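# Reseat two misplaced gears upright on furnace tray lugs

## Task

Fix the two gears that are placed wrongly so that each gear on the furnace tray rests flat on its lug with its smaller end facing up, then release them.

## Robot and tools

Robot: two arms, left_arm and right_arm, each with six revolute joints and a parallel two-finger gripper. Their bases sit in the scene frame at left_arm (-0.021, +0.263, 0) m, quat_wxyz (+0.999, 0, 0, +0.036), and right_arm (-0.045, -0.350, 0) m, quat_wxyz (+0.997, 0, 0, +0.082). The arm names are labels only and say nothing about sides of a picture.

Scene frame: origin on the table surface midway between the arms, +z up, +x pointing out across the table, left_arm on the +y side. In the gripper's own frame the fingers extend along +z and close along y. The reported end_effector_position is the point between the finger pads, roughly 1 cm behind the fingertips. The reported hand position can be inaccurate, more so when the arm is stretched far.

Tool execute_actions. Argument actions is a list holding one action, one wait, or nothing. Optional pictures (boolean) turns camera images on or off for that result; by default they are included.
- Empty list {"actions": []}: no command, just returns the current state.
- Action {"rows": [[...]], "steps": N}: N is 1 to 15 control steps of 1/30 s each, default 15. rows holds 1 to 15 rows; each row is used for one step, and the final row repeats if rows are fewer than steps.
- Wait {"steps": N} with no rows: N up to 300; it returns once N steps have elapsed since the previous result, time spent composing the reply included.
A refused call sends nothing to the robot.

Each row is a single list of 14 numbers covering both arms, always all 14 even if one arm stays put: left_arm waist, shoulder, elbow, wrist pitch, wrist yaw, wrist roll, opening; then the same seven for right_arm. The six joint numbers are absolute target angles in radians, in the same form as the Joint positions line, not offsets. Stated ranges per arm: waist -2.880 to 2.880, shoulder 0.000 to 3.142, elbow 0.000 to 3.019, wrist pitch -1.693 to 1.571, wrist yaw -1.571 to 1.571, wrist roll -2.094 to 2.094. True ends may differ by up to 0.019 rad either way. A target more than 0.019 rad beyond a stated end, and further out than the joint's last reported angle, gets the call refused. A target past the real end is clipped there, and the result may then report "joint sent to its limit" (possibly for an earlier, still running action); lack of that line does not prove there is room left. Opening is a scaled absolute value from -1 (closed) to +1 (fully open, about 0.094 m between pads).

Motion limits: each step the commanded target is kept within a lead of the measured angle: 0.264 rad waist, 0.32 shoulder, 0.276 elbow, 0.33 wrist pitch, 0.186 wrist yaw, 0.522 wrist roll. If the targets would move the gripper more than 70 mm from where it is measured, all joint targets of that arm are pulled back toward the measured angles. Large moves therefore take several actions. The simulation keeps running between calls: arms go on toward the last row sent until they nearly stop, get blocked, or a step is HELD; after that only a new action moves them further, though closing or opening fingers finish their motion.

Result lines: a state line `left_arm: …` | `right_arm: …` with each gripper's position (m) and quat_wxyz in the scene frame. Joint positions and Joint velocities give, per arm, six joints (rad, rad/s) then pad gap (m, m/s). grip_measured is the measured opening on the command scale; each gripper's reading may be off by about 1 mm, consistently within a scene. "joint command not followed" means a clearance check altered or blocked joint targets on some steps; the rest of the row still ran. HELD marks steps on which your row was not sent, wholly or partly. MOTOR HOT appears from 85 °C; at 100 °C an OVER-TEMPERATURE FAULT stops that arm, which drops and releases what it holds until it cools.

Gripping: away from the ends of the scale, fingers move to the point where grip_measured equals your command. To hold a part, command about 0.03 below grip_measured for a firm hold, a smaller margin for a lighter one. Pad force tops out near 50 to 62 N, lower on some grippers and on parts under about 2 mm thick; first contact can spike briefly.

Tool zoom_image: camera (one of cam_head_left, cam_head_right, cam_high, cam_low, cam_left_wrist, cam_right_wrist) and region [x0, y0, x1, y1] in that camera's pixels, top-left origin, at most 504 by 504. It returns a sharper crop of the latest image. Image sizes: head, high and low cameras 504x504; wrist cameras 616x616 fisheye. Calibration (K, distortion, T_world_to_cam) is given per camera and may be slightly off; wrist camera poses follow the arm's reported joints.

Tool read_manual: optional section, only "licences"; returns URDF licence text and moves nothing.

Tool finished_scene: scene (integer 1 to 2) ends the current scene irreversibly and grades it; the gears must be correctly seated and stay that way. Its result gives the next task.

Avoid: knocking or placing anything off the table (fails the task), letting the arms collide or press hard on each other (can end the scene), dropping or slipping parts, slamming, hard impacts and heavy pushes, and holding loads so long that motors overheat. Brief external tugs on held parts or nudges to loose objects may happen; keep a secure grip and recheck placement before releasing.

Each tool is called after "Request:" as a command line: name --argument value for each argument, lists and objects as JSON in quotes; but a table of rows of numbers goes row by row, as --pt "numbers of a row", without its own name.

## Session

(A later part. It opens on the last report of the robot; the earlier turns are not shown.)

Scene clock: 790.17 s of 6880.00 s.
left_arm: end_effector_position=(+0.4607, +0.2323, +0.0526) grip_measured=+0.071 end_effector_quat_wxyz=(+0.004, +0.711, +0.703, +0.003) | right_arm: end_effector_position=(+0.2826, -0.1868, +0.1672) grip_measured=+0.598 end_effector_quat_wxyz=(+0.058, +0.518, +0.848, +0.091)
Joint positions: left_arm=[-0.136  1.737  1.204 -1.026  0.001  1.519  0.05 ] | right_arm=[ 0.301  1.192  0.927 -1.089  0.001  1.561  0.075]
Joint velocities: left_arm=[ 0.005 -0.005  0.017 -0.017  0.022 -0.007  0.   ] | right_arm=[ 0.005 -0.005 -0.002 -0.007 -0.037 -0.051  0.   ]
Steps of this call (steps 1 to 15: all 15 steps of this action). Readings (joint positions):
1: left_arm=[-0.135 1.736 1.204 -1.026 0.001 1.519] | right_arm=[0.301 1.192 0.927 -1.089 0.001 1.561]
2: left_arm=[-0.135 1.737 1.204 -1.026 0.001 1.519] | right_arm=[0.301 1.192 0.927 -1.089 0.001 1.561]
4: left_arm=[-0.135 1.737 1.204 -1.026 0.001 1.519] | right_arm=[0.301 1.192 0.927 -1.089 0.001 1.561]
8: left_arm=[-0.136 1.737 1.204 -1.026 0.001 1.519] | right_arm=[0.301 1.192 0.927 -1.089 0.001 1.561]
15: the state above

Still on top; sweep the other way under light pressure.

Request:
execute_actions --actions '[{"rows":[[-0.11,1.75,1.204,-1.025,0,1.53,0.0,0.3,1.2,0.95,-1.1,0,1.57,0.6]],"steps":15}]' --pictures false

Request:
execute_actions --actions '[{"rows":[[-0.1,1.755,1.204,-1.025,0,1.53,0.0,0.3,1.2,0.95,-1.1,0,1.57,0.6]],"steps":15}]'

Scene clock: 799.20 s of 6880.00 s.
left_arm: end_effector_position=(+0.4608, +0.2332, +0.0526) grip_measured=+0.071 end_effector_quat_wxyz=(+0.007, +0.709, +0.705, +0.001) | right_arm: end_effector_position=(+0.2826, -0.1868, +0.1672) grip_measured=+0.598 end_effector_quat_wxyz=(+0.058, +0.518, +0.848, +0.091)
Joint positions: left_arm=[-0.131  1.737  1.204 -1.026  0.008  1.519  0.05 ] | right_arm=[ 0.301  1.192  0.927 -1.089  0.001  1.561  0.075]
Joint velocities: left_arm=[-0.005 -0.005  0.007 -0.012  0.007 -0.051 -0.001] | right_arm=[-0.005 -0.034 -0.002 -0.012 -0.066  0.022 -0.001]
Steps of this call (steps 1 to 15: the robot went on to your last target; steps 16 to 90: nothing new was sent; then 5.53 s passed at rest; steps 91 to 105: all 15 steps of this action). Readings (joint positions):
91: left_arm=[-0.134 1.737 1.204 -1.026 0.001 1.519] | right_arm=[0.301 1.192 0.927 -1.089 0.001 1.561]
92: left_arm=[-0.134 1.737 1.204 -1.026 0.003 1.519] | right_arm=[0.301 1.192 0.927 -1.089 0.001 1.561]
94: left_arm=[-0.132 1.737 1.204 -1.026 0.008 1.519] | right_arm=[0.301 1.192 0.927 -1.089 0.001 1.561]
98: left_arm=[-0.131 1.737 1.204 -1.026 0.008 1.519] | right_arm=[0.301 1.192 0.927 -1.089 0.001 1.561]
105: the state above

Scene clock: 799.70 s of 6880.00 s.
left_arm: end_effector_position=(+0.4609, +0.2342, +0.0526) grip_measured=+0.071 end_effector_quat_wxyz=(+0.008, +0.708, +0.706, -0.001) | right_arm: end_effector_position=(+0.2826, -0.1868, +0.1672) grip_measured=+0.598 end_effector_quat_wxyz=(+0.058, +0.518, +0.848, +0.091)
Joint positions: left_arm=[-0.127  1.737  1.204 -1.026  0.013  1.519  0.05 ] | right_arm=[ 0.301  1.192  0.927 -1.089  0.001  1.561  0.075]
Joint velocities: left_arm=[-0.005 -0.024  0.012 -0.012 -0.007 -0.066  0.   ] | right_arm=[-0.005 -0.005  0.002  0.002  0.007 -0.066  0.001]
Steps of this call (steps 1 to 15: all 15 steps of this action). Readings (joint positions):
1: left_arm=[-0.131 1.737 1.204 -1.026 0.008 1.519] | right_arm=[0.301 1.192 0.927 -1.089 0.001 1.561]
2: left_arm=[-0.130 1.737 1.204 -1.026 0.010 1.519] | right_arm=[0.301 1.192 0.927 -1.089 0.001 1.561]
4: left_arm=[-0.129 1.737 1.204 -1.026 0.011 1.519] | right_arm=[0.301 1.192 0.927 -1.089 0.001 1.561]
8: left_arm=[-0.127 1.737 1.204 -1.026 0.013 1.519] | right_arm=[0.301 1.192 0.927 -1.089 0.001 1.561]
15: the state above
camera_calibration (this result's frames):
cam_left_wrist: T_world_to_cam=[[-0.999838, 0.012557, -0.0129143, 0.462152], [0.00256129, 0.808779, 0.588107, -0.2206], [0.0178297, 0.587979, -0.80868, 0.0189478], [0, 0, 0, 1]] pos_world=[0.462304, 0.161473, 0.151027]
cam_right_wrist: T_world_to_cam=[[-0.866907, -0.441658, -0.231107, 0.206297], [-0.487978, 0.657313, 0.574296, 0.16941], [-0.101733, 0.610637, -0.785349, 0.395569], [0, 0, 0, 1]] pos_world=[0.301751, -0.261791, 0.261045]

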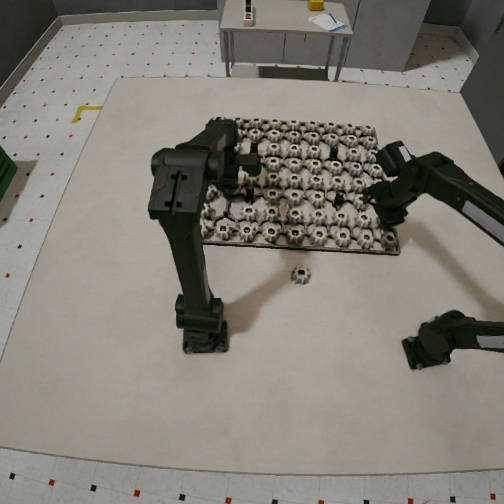

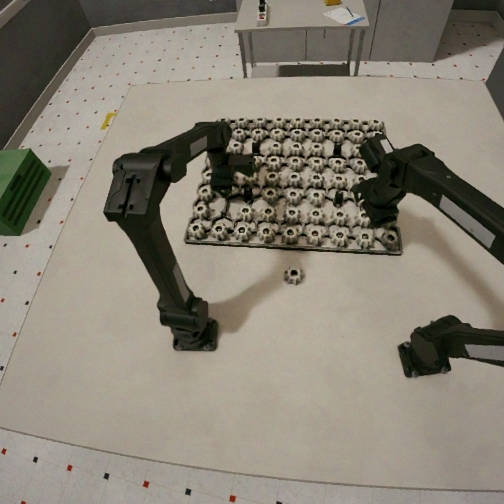

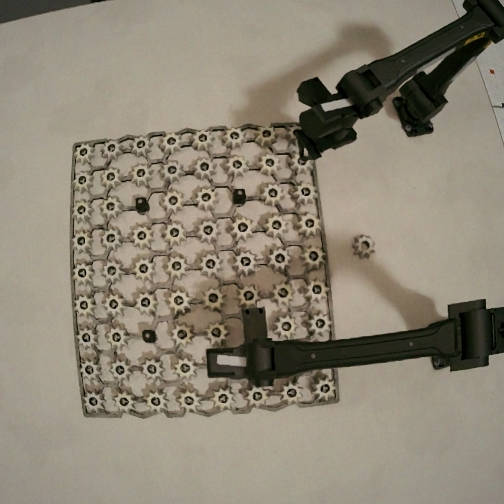

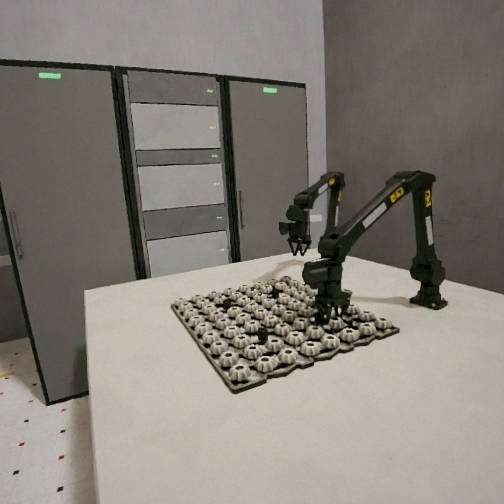

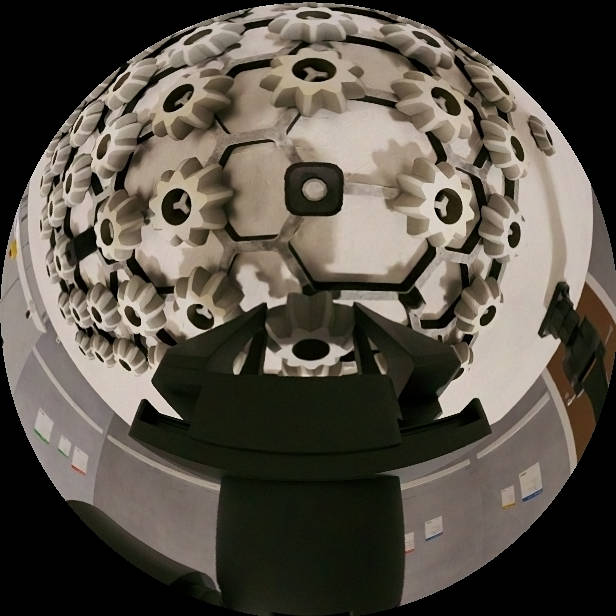

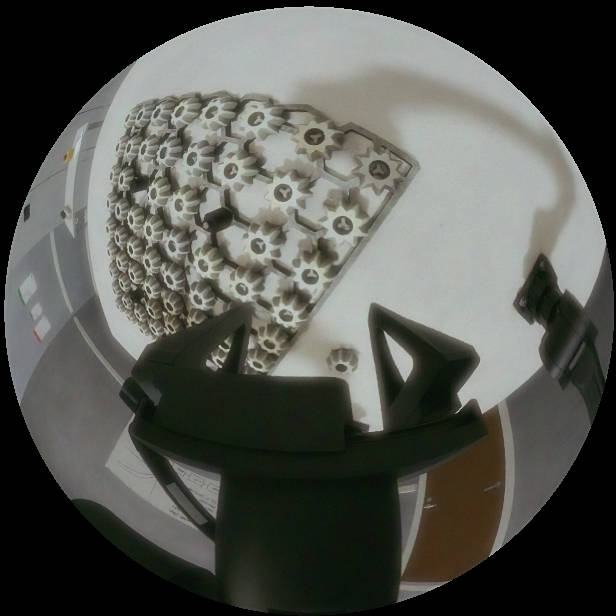

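Request:
execute_actions --actions '[{"rows":[[-0.155,1.735,1.204,-1.025,0,1.53,0.0,0.3,1.2,0.95,-1.1,0,1.57,0.6]],"steps":15}]' --pictures false

Request:
execute_actions --actions '[{"rows":[[-0.155,1.765,1.204,-1.02,0,1.53,0.0,0.3,1.2,0.95,-1.1,0,1.57,0.6]],"steps":15}]' --pictures false

Scene clock: 809.13 s of 6880.00 s.
left_arm: end_effector_position=(+0.4593, +0.2246, +0.0518) grip_measured=+0.071 end_effector_quat_wxyz=(+0.004, +0.716, +0.698, +0.002) | right_arm: end_effector_position=(+0.2826, -0.1868, +0.1672) grip_measured=+0.598 end_effector_quat_wxyz=(+0.058, +0.518, +0.848, +0.091)
Joint positions: left_arm=[-0.151  1.738  1.202 -1.026  0.003  1.519  0.05 ] | right_arm=[ 0.301  1.192  0.927 -1.089  0.001  1.561  0.075]
Joint velocities: left_arm=[ 0.015 -0.015 -0.007 -0.027 -0.022  0.022 -0.   ] | right_arm=[ 0.005 -0.024  0.007  0.007 -0.022 -0.037 -0.   ]
Steps of this call (steps 1 to 15: the robot went on to your last target; steps 16 to 90: nothing new was sent; then 5.93 s passed at rest; steps 91 to 105: all 15 steps of this action). Readings (joint positions):
91: left_arm=[-0.130 1.737 1.204 -1.026 0.011 1.519] | right_arm=[0.301 1.192 0.927 -1.089 0.001 1.561]
92: left_arm=[-0.132 1.737 1.204 -1.026 0.006 1.519] | right_arm=[0.301 1.192 0.927 -1.089 0.001 1.561]
94: left_arm=[-0.140 1.737 1.203 -1.026 0.003 1.519] | right_arm=[0.301 1.192 0.927 -1.089 0.001 1.561]
98: left_arm=[-0.150 1.738 1.202 -1.026 0.003 1.519] | right_arm=[0.301 1.192 0.927 -1.089 0.001 1.561]
105: the state above

Scene clock: 809.63 s of 6880.00 s.
left_arm: end_effector_position=(+0.4580, +0.2254, +0.0412) grip_measured=+0.071 end_effector_quat_wxyz=(-0.005, +0.716, +0.698, -0.003) | right_arm: end_effector_position=(+0.2826, -0.1868, +0.1672) grip_measured=+0.598 end_effector_quat_wxyz=(+0.058, +0.518, +0.848, +0.091)
Joint positions: left_arm=[-0.151  1.761  1.202 -1.024 -0.002  1.519  0.05 ] | right_arm=[ 0.301  1.192  0.927 -1.089  0.001  1.561  0.075]
Joint velocities: left_arm=[ 0.005  0.024  0.012 -0.012 -0.007  0.022  0.   ] | right_arm=[-0.005  0.015  0.017 -0.007 -0.007 -0.022 -0.001]
Steps of this call (steps 1 to 15: all 15 steps of this action). Readings (joint positions):
1: left_arm=[-0.151 1.739 1.202 -1.026 0.003 1.519] | right_arm=[0.301 1.192 0.927 -1.089 0.001 1.561]
2: left_arm=[-0.151 1.740 1.202 -1.026 0.003 1.519] | right_arm=[0.301 1.192 0.927 -1.089 0.001 1.561]
4: left_arm=[-0.151 1.747 1.202 -1.026 0.003 1.519] | right_arm=[0.301 1.192 0.927 -1.089 0.001 1.561]
8: left_arm=[-0.151 1.759 1.202 -1.025 -0.001 1.519] | right_arm=[0.301 1.192 0.927 -1.089 0.001 1.561]
15: the state above

Engaged. Lower a bit, release, lift.

Request:
execute_actions --actions '[{"rows":[[-0.145,1.78,1.2,-1.005,0,1.53,0.0,0.3,1.2,0.95,-1.1,0,1.57,0.6]],"steps":12}]' --pictures false

Request:
execute_actions --actions '[{"rows":[[-0.145,1.775,1.2,-1.01,0,1.53,0.4,0.3,1.2,0.95,-1.1,0,1.57,0.6]],"steps":12}]' --pictures false

Request:
execute_actions --actions '[{"rows":[[-0.145,1.65,1.2,-1.05,0,1.53,0.4,0.3,1.2,0.95,-1.1,0,1.57,0.6]],"steps":15}]'

Scene clock: 821.93 s of 6880.00 s.
left_arm: end_effector_position=(+0.4594, +0.2255, +0.0356) grip_measured=+0.071 end_effector_quat_wxyz=(-0.006, +0.716, +0.698, -0.004) | right_arm: end_effector_position=(+0.2826, -0.1868, +0.1672) grip_measured=+0.598 end_effector_quat_wxyz=(+0.058, +0.518, +0.848, +0.091)
Joint positions: left_arm=[-0.151  1.773  1.202 -1.014 -0.001  1.519  0.05 ] | right_arm=[ 0.301  1.192  0.927 -1.089  0.001  1.561  0.075]
Joint velocities: left_arm=[-0.005 -0.005 -0.007  0.002 -0.022  0.037 -0.001] | right_arm=[-0.005 -0.015  0.007  0.017 -0.022 -0.037 -0.   ]
Steps of this call (steps 1 to 15: the robot went on to your last target; steps 16 to 90: nothing new was sent; then 8.90 s passed at rest; steps 91 to 102: all 12 steps of this action). Readings (joint positions):
91: left_arm=[-0.151 1.761 1.202 -1.023 -0.002 1.519] | right_arm=[0.301 1.192 0.927 -1.089 0.001 1.561]
92: left_arm=[-0.151 1.762 1.202 -1.020 -0.002 1.519] | right_arm=[0.301 1.192 0.927 -1.089 0.001 1.561]
94: left_arm=[-0.151 1.766 1.202 -1.015 -0.002 1.519] | right_arm=[0.301 1.192 0.927 -1.089 0.001 1.561]
98: left_arm=[-0.151 1.773 1.202 -1.014 -0.001 1.519] | right_arm=[0.301 1.192 0.927 -1.089 0.001 1.561]
102: the state above

Scene clock: 822.33 s of 6880.00 s.
left_arm: end_effector_position=(+0.4594, +0.2255, +0.0356) grip_measured=+0.398 end_effector_quat_wxyz=(-0.006, +0.716, +0.698, -0.004) | right_arm: end_effector_position=(+0.2826, -0.1868, +0.1672) grip_measured=+0.598 end_effector_quat_wxyz=(+0.058, +0.518, +0.848, +0.091)
Joint positions: left_arm=[-0.151  1.773  1.202 -1.014 -0.001  1.519  0.066] | right_arm=[ 0.301  1.192  0.927 -1.089  0.001  1.561  0.075]
Joint velocities: left_arm=[ 0.015 -0.005  0.002  0.012 -0.007 -0.051  0.   ] | right_arm=[-0.015 -0.024  0.007  0.007  0.037  0.022 -0.001]
Steps of this call (steps 1 to 12: all 12 steps of this action). Readings (joint positions):
1: left_arm=[-0.151 1.773 1.202 -1.014 -0.001 1.519] | right_arm=[0.301 1.192 0.927 -1.089 0.001 1.561]
2: left_arm=[-0.151 1.773 1.202 -1.014 -0.001 1.519] | right_arm=[0.301 1.192 0.927 -1.089 0.001 1.561]
4: left_arm=[-0.151 1.773 1.202 -1.014 -0.001 1.519] | right_arm=[0.301 1.192 0.927 -1.089 0.001 1.561]
8: left_arm=[-0.151 1.773 1.202 -1.014 -0.001 1.519] | right_arm=[0.301 1.192 0.927 -1.089 0.001 1.561]
12: the state above

Scene clock: 822.83 s of 6880.00 s.
left_arm: end_effector_position=(+0.4586, +0.2255, +0.0967) grip_measured=+0.398 end_effector_quat_wxyz=(+0.033, +0.715, +0.697, +0.030) | right_arm: end_effector_position=(+0.2826, -0.1868, +0.1672) grip_measured=+0.598 end_effector_quat_wxyz=(+0.058, +0.518, +0.848, +0.091)
Joint positions: left_arm=[-0.151  1.635  1.195 -1.042 -0.001  1.519  0.066] | right_arm=[ 0.301  1.192  0.927 -1.089  0.001  1.561  0.075]
Joint velocities: left_arm=[-0.005 -0.015 -0.002 -0.002 -0.022 -0.022 -0.   ] | right_arm=[-0.005  0.005 -0.002 -0.012 -0.051  0.007  0.001]
Steps of this call (steps 1 to 15: all 15 steps of this action). Readings (joint positions):
1: left_arm=[-0.151 1.768 1.202 -1.017 -0.001 1.519] | right_arm=[0.301 1.192 0.927 -1.089 0.001 1.561]
2: left_arm=[-0.151 1.758 1.198 -1.026 -0.001 1.519] | right_arm=[0.301 1.192 0.927 -1.089 0.001 1.561]
4: left_arm=[-0.151 1.724 1.195 -1.038 -0.001 1.519] | right_arm=[0.301 1.192 0.927 -1.089 0.001 1.561]
8: left_arm=[-0.151 1.653 1.195 -1.041 -0.001 1.519] | right_arm=[0.301 1.192 0.927 -1.089 0.001 1.561]
15: the state above
camera_calibration (this result's frames):
cam_left_wrist: T_world_to_cam=[[-0.995137, 0.0355279, -0.0918753, 0.460849], [-0.0261383, 0.804021, 0.594027, -0.225831], [0.0949741, 0.593539, -0.799182, 0.0222667], [0, 0, 0, 1]] pos_world=[0.45059, 0.151983, 0.194285]
cam_right_wrist: T_world_to_cam=[[-0.866907, -0.441658, -0.231107, 0.206297], [-0.487978, 0.657313, 0.574296, 0.16941], [-0.101733, 0.610637, -0.785349, 0.395569], [0, 0, 0, 1]] pos_world=[0.301751, -0.261791, 0.261045]

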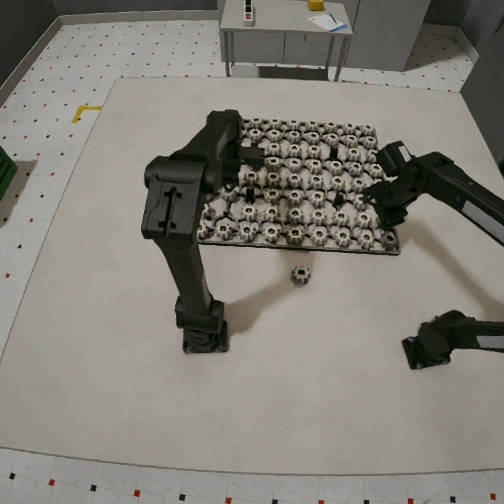

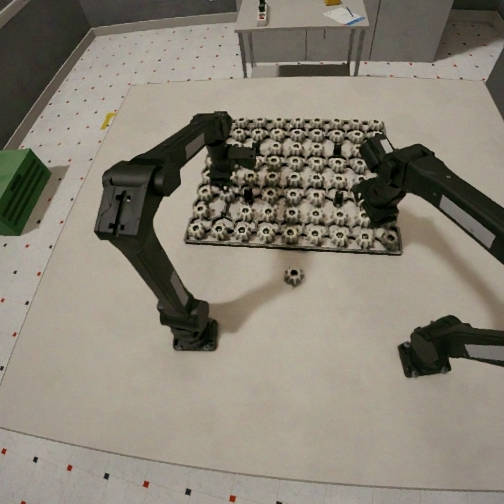

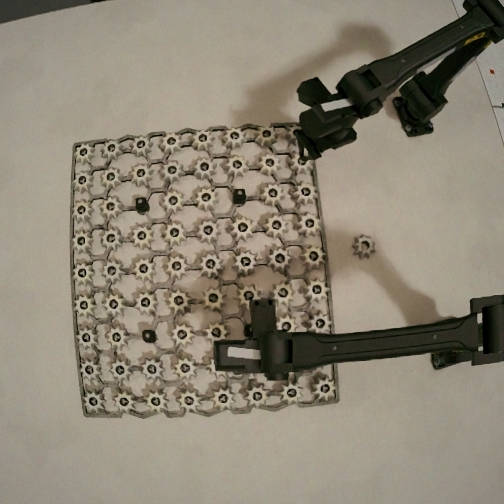

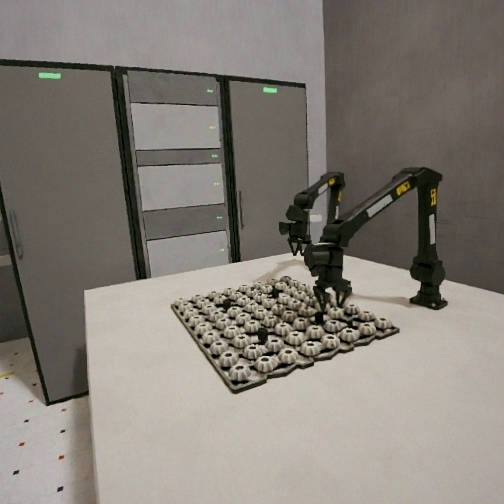

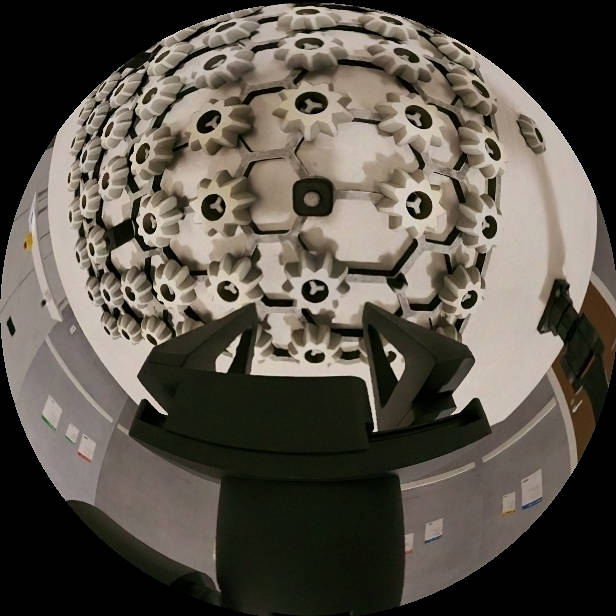

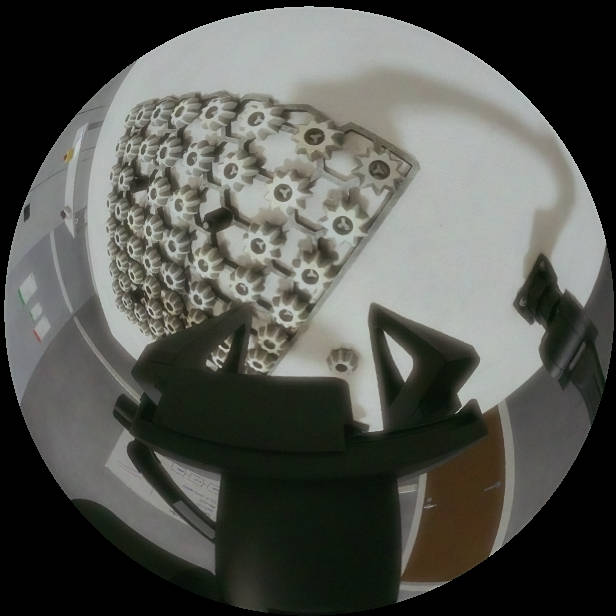

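Request:
execute_actions --actions '[{"rows":[[-0.6,1.4,1.05,-1.2,0,1.53,0.5,-0.4,1.0,0.95,-1.1,0,1.57,0.6]],"steps":15}]' --pictures false

Request:
execute_actions --actions '[{"rows":[[-1.029,1.33,0.86,-1.08,0,1.53,0.5,-0.4,1.0,0.95,-1.1,0,1.57,0.6]],"steps":15}]' --pictures false

Request:
execute_actions --actions '[{"steps":20}]' --pictures false

Request:
execute_actions --actions '[{"rows":[[-1.029,1.365,0.81,-1.013,0,1.53,0.5,-0.4,1.0,0.95,-1.1,0,1.57,0.6]],"steps":15}]'

Scene clock: 834.63 s of 6880.00 s.
left_arm: end_effector_position=(+0.3098, +0.0455, +0.1458) grip_measured=+0.498 end_effector_quat_wxyz=(+0.023, +0.866, +0.499, +0.009) | right_arm: end_effector_position=(+0.2926, -0.4484, +0.2324) grip_measured=+0.599 end_effector_quat_wxyz=(+0.165, +0.779, +0.593, +0.120)
Joint positions: left_arm=[-0.651  1.396  1.066 -1.191  0.005  1.519  0.07 ] | right_arm=[-0.442  0.996  0.924 -1.089  0.005  1.561  0.075]
Joint velocities: left_arm=[ 0.015 -0.093 -0.002 -0.042  0.037 -0.037 -0.   ] | right_arm=[-0.005  0.015  0.002 -0.007 -0.022 -0.007  0.001]
Steps of this call (steps 1 to 15: the robot went on to your last target; steps 16 to 90: nothing new was sent; then 8.30 s passed at rest; steps 91 to 105: all 15 steps of this action). Readings (joint positions):
91: left_arm=[-0.158 1.630 1.190 -1.048 -0.003 1.519] | right_arm=[0.290 1.186 0.927 -1.089 -0.004 1.561]
92: left_arm=[-0.170 1.617 1.175 -1.063 -0.005 1.519] | right_arm=[0.263 1.175 0.924 -1.089 -0.006 1.561]
94: left_arm=[-0.223 1.576 1.136 -1.099 -0.005 1.519] | right_arm=[0.170 1.134 0.924 -1.089 -0.006 1.561]
98: left_arm=[-0.400 1.489 1.086 -1.152 -0.005 1.519] | right_arm=[-0.083 1.041 0.924 -1.089 -0.004 1.561]
105: the state above

Scene clock: 835.13 s of 6880.00 s.
left_arm: end_effector_position=(+0.1681, -0.0190, +0.0894) grip_measured=+0.498 end_effector_quat_wxyz=(-0.004, +0.948, +0.318, -0.003) | right_arm: end_effector_position=(+0.2965, -0.4338, +0.2323) grip_measured=+0.599 end_effector_quat_wxyz=(+0.161, +0.767, +0.609, +0.124)
Joint positions: left_arm=[-1.05   1.35   0.86  -1.091  0.003  1.519  0.07 ] | right_arm=[-0.401  0.996  0.924 -1.089  0.002  1.561  0.075]
Joint velocities: left_arm=[ 0.259 -0.063 -0.012  0.027 -0.007  0.051 -0.001] | right_arm=[-0.015 -0.015  0.002  0.002 -0.095  0.037  0.001]
Steps of this call (steps 1 to 15: all 15 steps of this action). Readings (joint positions):
1: left_arm=[-0.659 1.390 1.053 -1.178 0.000 1.519] | right_arm=[-0.438 0.996 0.924 -1.089 0.005 1.561]
2: left_arm=[-0.677 1.379 1.028 -1.153 -0.003 1.519] | right_arm=[-0.430 0.996 0.924 -1.089 0.004 1.561]
4: left_arm=[-0.756 1.360 0.968 -1.127 -0.003 1.519] | right_arm=[-0.412 0.996 0.924 -1.089 0.002 1.561]
8: left_arm=[-0.985 1.354 0.882 -1.097 0.000 1.519] | right_arm=[-0.401 0.996 0.924 -1.089 0.002 1.561]
15: the state above

Scene clock: 835.80 s of 6880.00 s.
left_arm: end_effector_position=(+0.1738, -0.0155, +0.0909) grip_measured=+0.498 end_effector_quat_wxyz=(-0.002, +0.945, +0.326, -0.001) | right_arm: end_effector_position=(+0.2965, -0.4338, +0.2323) grip_measured=+0.599 end_effector_quat_wxyz=(+0.161, +0.767, +0.609, +0.124)
Joint positions: left_arm=[-1.031  1.346  0.86  -1.09   0.002  1.519  0.07 ] | right_arm=[-0.401  0.996  0.924 -1.089  0.002  1.561  0.075]
Joint velocities: left_arm=[-0.015  0.005  0.017 -0.012  0.007  0.022 -0.001] | right_arm=[ 0.005  0.024 -0.002 -0.012  0.022  0.007 -0.001]
Steps of this call (steps 1 to 20: the robot went on to your last target). Readings (joint positions):
1: left_arm=[-1.041 1.349 0.860 -1.090 0.002 1.519] | right_arm=[-0.401 0.996 0.924 -1.089 0.002 1.561]
2: left_arm=[-1.035 1.348 0.860 -1.090 0.002 1.519] | right_arm=[-0.401 0.996 0.924 -1.089 0.002 1.561]
4: left_arm=[-1.031 1.346 0.860 -1.090 0.002 1.519] | right_arm=[-0.401 0.996 0.924 -1.089 0.002 1.561]
8: left_arm=[-1.031 1.346 0.860 -1.090 0.002 1.519] | right_arm=[-0.401 0.996 0.924 -1.089 0.002 1.561]
20: the state above

Scene clock: 836.30 s of 6880.00 s.
left_arm: end_effector_position=(+0.1716, -0.0124, +0.0734) grip_measured=+0.498 end_effector_quat_wxyz=(+0.005, +0.945, +0.326, +0.001) | right_arm: end_effector_position=(+0.2965, -0.4338, +0.2323) grip_measured=+0.599 end_effector_quat_wxyz=(+0.161, +0.767, +0.609, +0.124)
Joint positions: left_arm=[-1.031  1.352  0.814 -1.023  0.002  1.519  0.07 ] | right_arm=[-0.401  0.996  0.924 -1.089  0.002  1.561  0.075]
Joint velocities: left_arm=[-0.015 -0.015 -0.017  0.002  0.007 -0.022 -0.001] | right_arm=[ 0.005 -0.015 -0.007 -0.007 -0.022 -0.051 -0.001]
Steps of this call (steps 1 to 15: all 15 steps of this action). Readings (joint positions):
1: left_arm=[-1.031 1.346 0.855 -1.077 0.002 1.519] | right_arm=[-0.401 0.996 0.924 -1.089 0.002 1.561]
2: left_arm=[-1.031 1.346 0.847 -1.055 0.002 1.519] | right_arm=[-0.401 0.996 0.924 -1.089 0.002 1.561]
4: left_arm=[-1.031 1.349 0.828 -1.031 0.002 1.519] | right_arm=[-0.401 0.996 0.924 -1.089 0.002 1.561]
8: left_arm=[-1.031 1.352 0.814 -1.026 0.002 1.519] | right_arm=[-0.401 0.996 0.924 -1.089 0.002 1.561]
15: the state above
camera_calibration (this result's frames):
cam_left_wrist: T_world_to_cam=[[-0.609014, 0.793059, -0.0126158, 0.118919], [0.631637, 0.494551, 0.597038, -0.145118], [0.479725, 0.355636, -0.802114, 0.103388], [0, 0, 0, 1]] pos_world=[0.114488, -0.0593102, 0.17107]
cam_right_wrist: T_world_to_cam=[[-0.886502, 0.207794, -0.413445, 0.454191], [-0.0525438, 0.842515, 0.536105, 0.261254], [0.459733, 0.496982, -0.735972, 0.371659], [0, 0, 0, 1]] pos_world=[0.245504, -0.499196, 0.321254]

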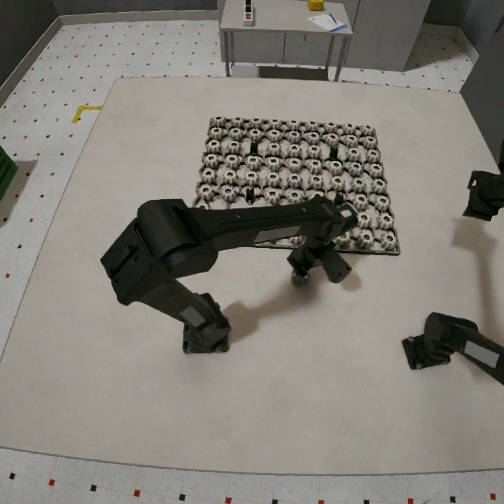

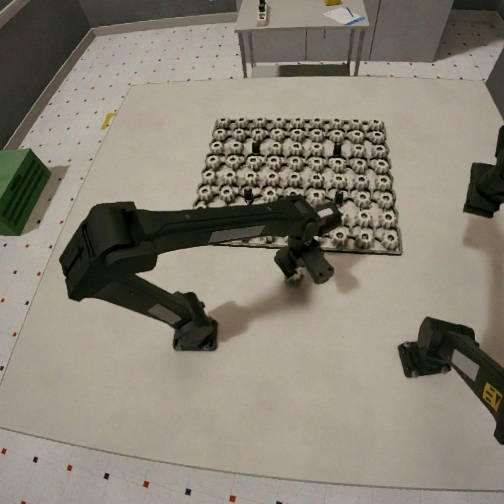

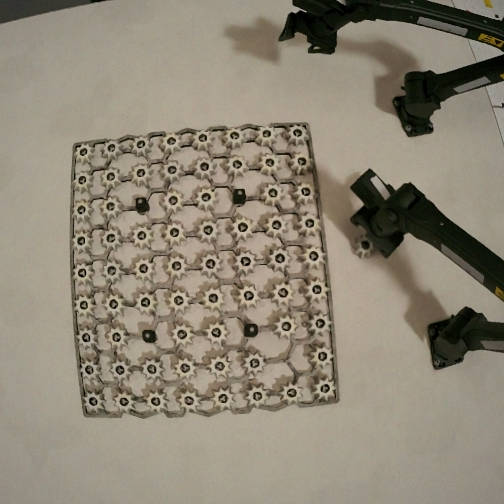

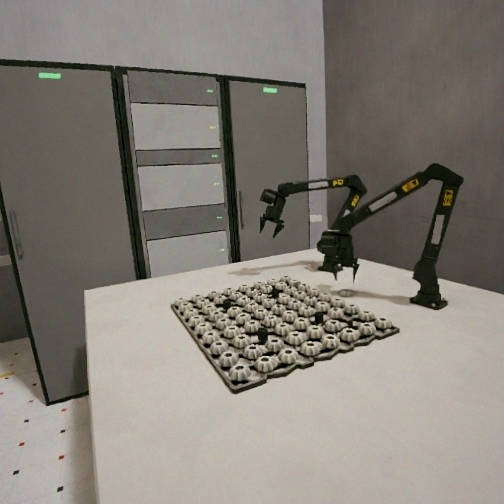

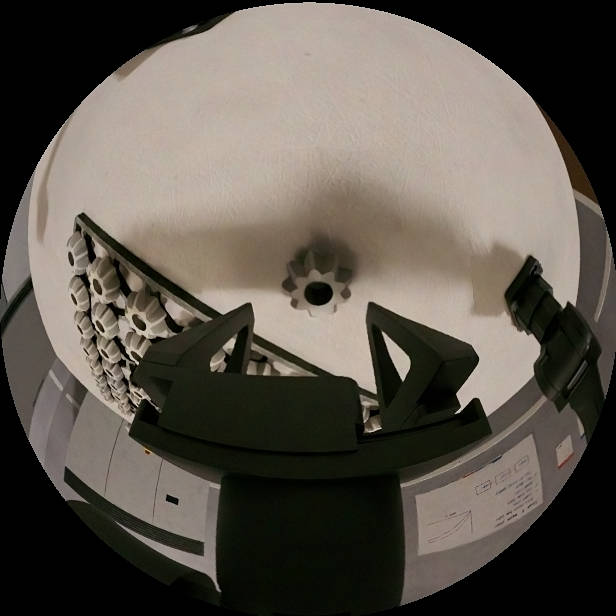

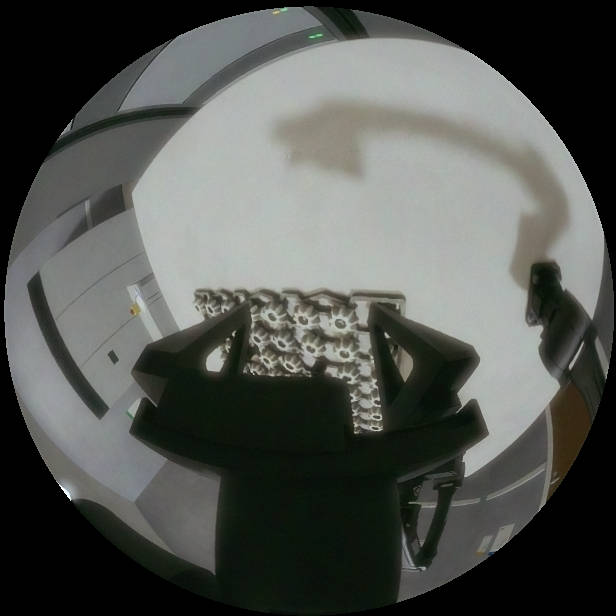

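Request:
execute_actions --actions '[{"rows":[[-1.005,1.41,0.775,-0.945,0,1.53,0.5,-0.4,1.0,0.95,-1.1,0,1.57,0.6]],"steps":15}]' --pictures false

Request:
execute_actions --actions '[{"rows":[[-1.005,1.462,0.735,-0.86,0,1.53,0.5,-0.4,1.0,0.95,-1.1,0,1.57,0.6]],"steps":15}]'

Scene clock: 843.87 s of 6880.00 s.
left_arm: end_effector_position=(+0.1752, -0.0061, +0.0459) grip_measured=+0.498 end_effector_quat_wxyz=(-0.004, +0.942, +0.336, -0.002) | right_arm: end_effector_position=(+0.2965, -0.4338, +0.2323) grip_measured=+0.599 end_effector_quat_wxyz=(+0.161, +0.767, +0.609, +0.124)
Joint positions: left_arm=[-1.011  1.404  0.779 -0.955  0.002  1.519  0.07 ] | right_arm=[-0.401  0.996  0.924 -1.089  0.002  1.561  0.075]
Joint velocities: left_arm=[-0.015 -0.015 -0.002  0.002  0.022  0.037 -0.   ] | right_arm=[-0.005 -0.005 -0.007 -0.007 -0.037  0.007 -0.   ]
Steps of this call (steps 1 to 15: the robot went on to your last target; steps 16 to 90: nothing new was sent; then 4.07 s passed at rest; steps 91 to 105: all 15 steps of this action). Readings (joint positions):
91: left_arm=[-1.030 1.354 0.810 -1.011 0.002 1.519] | right_arm=[-0.401 0.996 0.924 -1.089 0.002 1.561]
92: left_arm=[-1.027 1.358 0.805 -0.989 0.002 1.519] | right_arm=[-0.401 0.996 0.924 -1.089 0.002 1.561]
94: left_arm=[-1.019 1.375 0.794 -0.965 0.002 1.519] | right_arm=[-0.401 0.996 0.924 -1.089 0.002 1.561]
98: left_arm=[-1.011 1.403 0.781 -0.957 0.002 1.519] | right_arm=[-0.401 0.996 0.924 -1.089 0.002 1.561]
105: the state above

Scene clock: 844.37 s of 6880.00 s.
left_arm: end_effector_position=(+0.1731, -0.0033, +0.0177) grip_measured=+0.498 end_effector_quat_wxyz=(-0.008, +0.942, +0.336, -0.003) | right_arm: end_effector_position=(+0.2965, -0.4338, +0.2323) grip_measured=+0.599 end_effector_quat_wxyz=(+0.161, +0.767, +0.609, +0.124)
Joint positions: left_arm=[-1.011  1.456  0.739 -0.87   0.002  1.519  0.07 ] | right_arm=[-0.401  0.996  0.924 -1.089  0.002  1.561  0.075]
Joint velocities: left_arm=[-0.005 -0.024 -0.002 -0.012  0.007  0.051 -0.   ] | right_arm=[ 0.005 -0.005  0.002 -0.007  0.051 -0.051  0.   ]
Steps of this call (steps 1 to 15: all 15 steps of this action). Readings (joint positions):
1: left_arm=[-1.011 1.406 0.775 -0.939 0.002 1.519] | right_arm=[-0.401 0.996 0.924 -1.089 0.002 1.561]
2: left_arm=[-1.011 1.410 0.767 -0.912 0.002 1.519] | right_arm=[-0.401 0.996 0.924 -1.089 0.002 1.561]
4: left_arm=[-1.011 1.428 0.755 -0.882 0.002 1.519] | right_arm=[-0.401 0.996 0.924 -1.089 0.002 1.561]
8: left_arm=[-1.011 1.455 0.741 -0.872 0.002 1.519] | right_arm=[-0.401 0.996 0.924 -1.089 0.002 1.561]
15: the state above
camera_calibration (this result's frames):
cam_left_wrist: T_world_to_cam=[[-0.624617, 0.780812, 0.0136822, 0.114067], [0.631005, 0.4943, 0.597914, -0.117234], [0.460095, 0.3821, -0.801444, 0.0581098], [0, 0, 0, 1]] pos_world=[0.118488, -0.0533199, 0.115107]
cam_right_wrist: T_world_to_cam=[[-0.886502, 0.207794, -0.413445, 0.454191], [-0.0525438, 0.842515, 0.536105, 0.261254], [0.459733, 0.496982, -0.735972, 0.371659], [0, 0, 0, 1]] pos_world=[0.245504, -0.499196, 0.321254]

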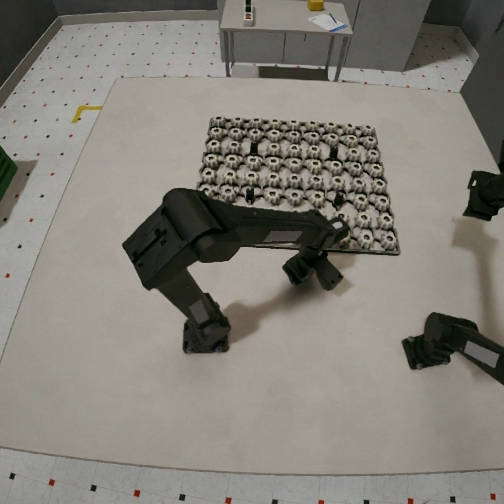

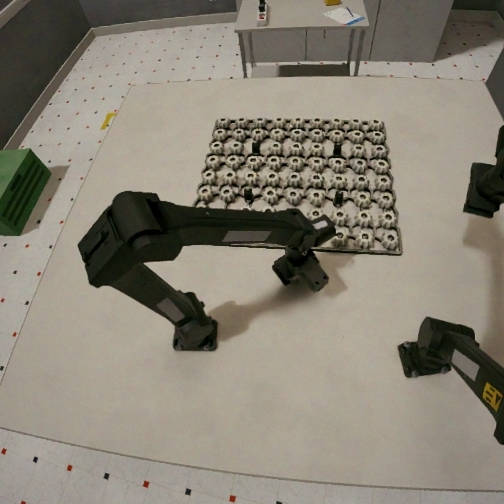

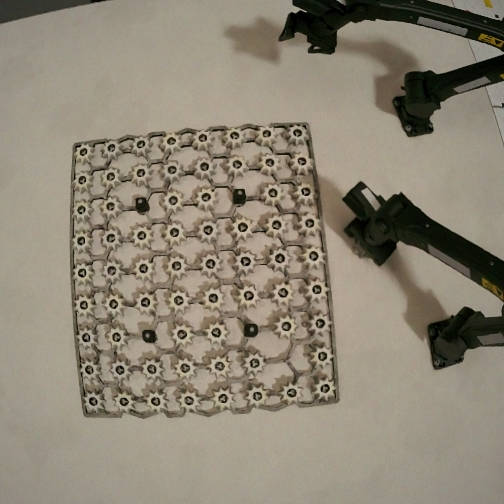

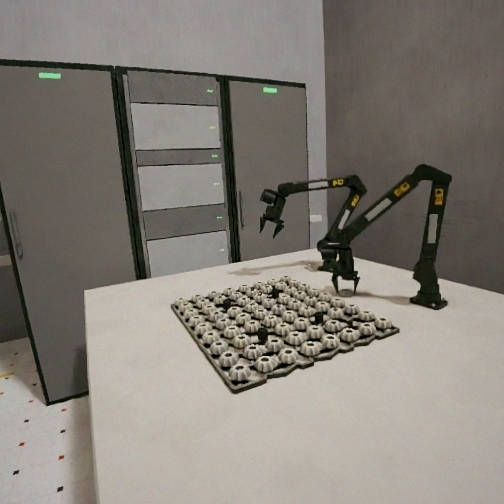

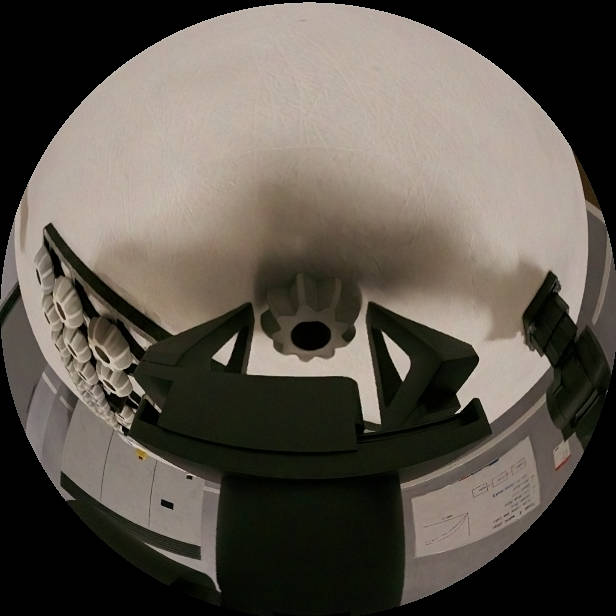

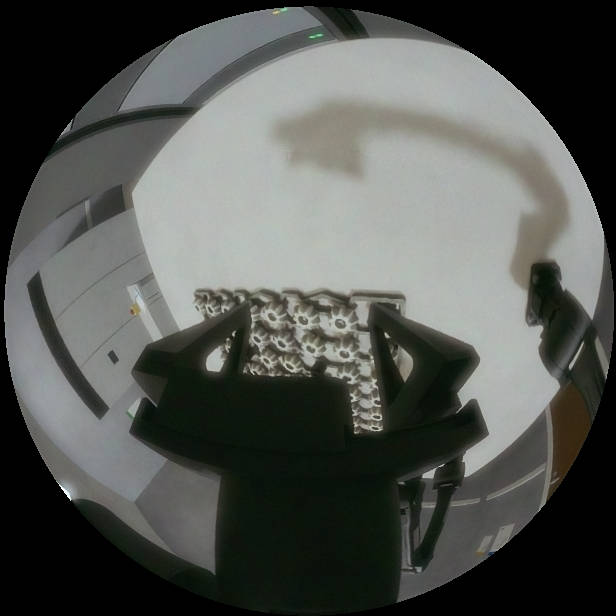

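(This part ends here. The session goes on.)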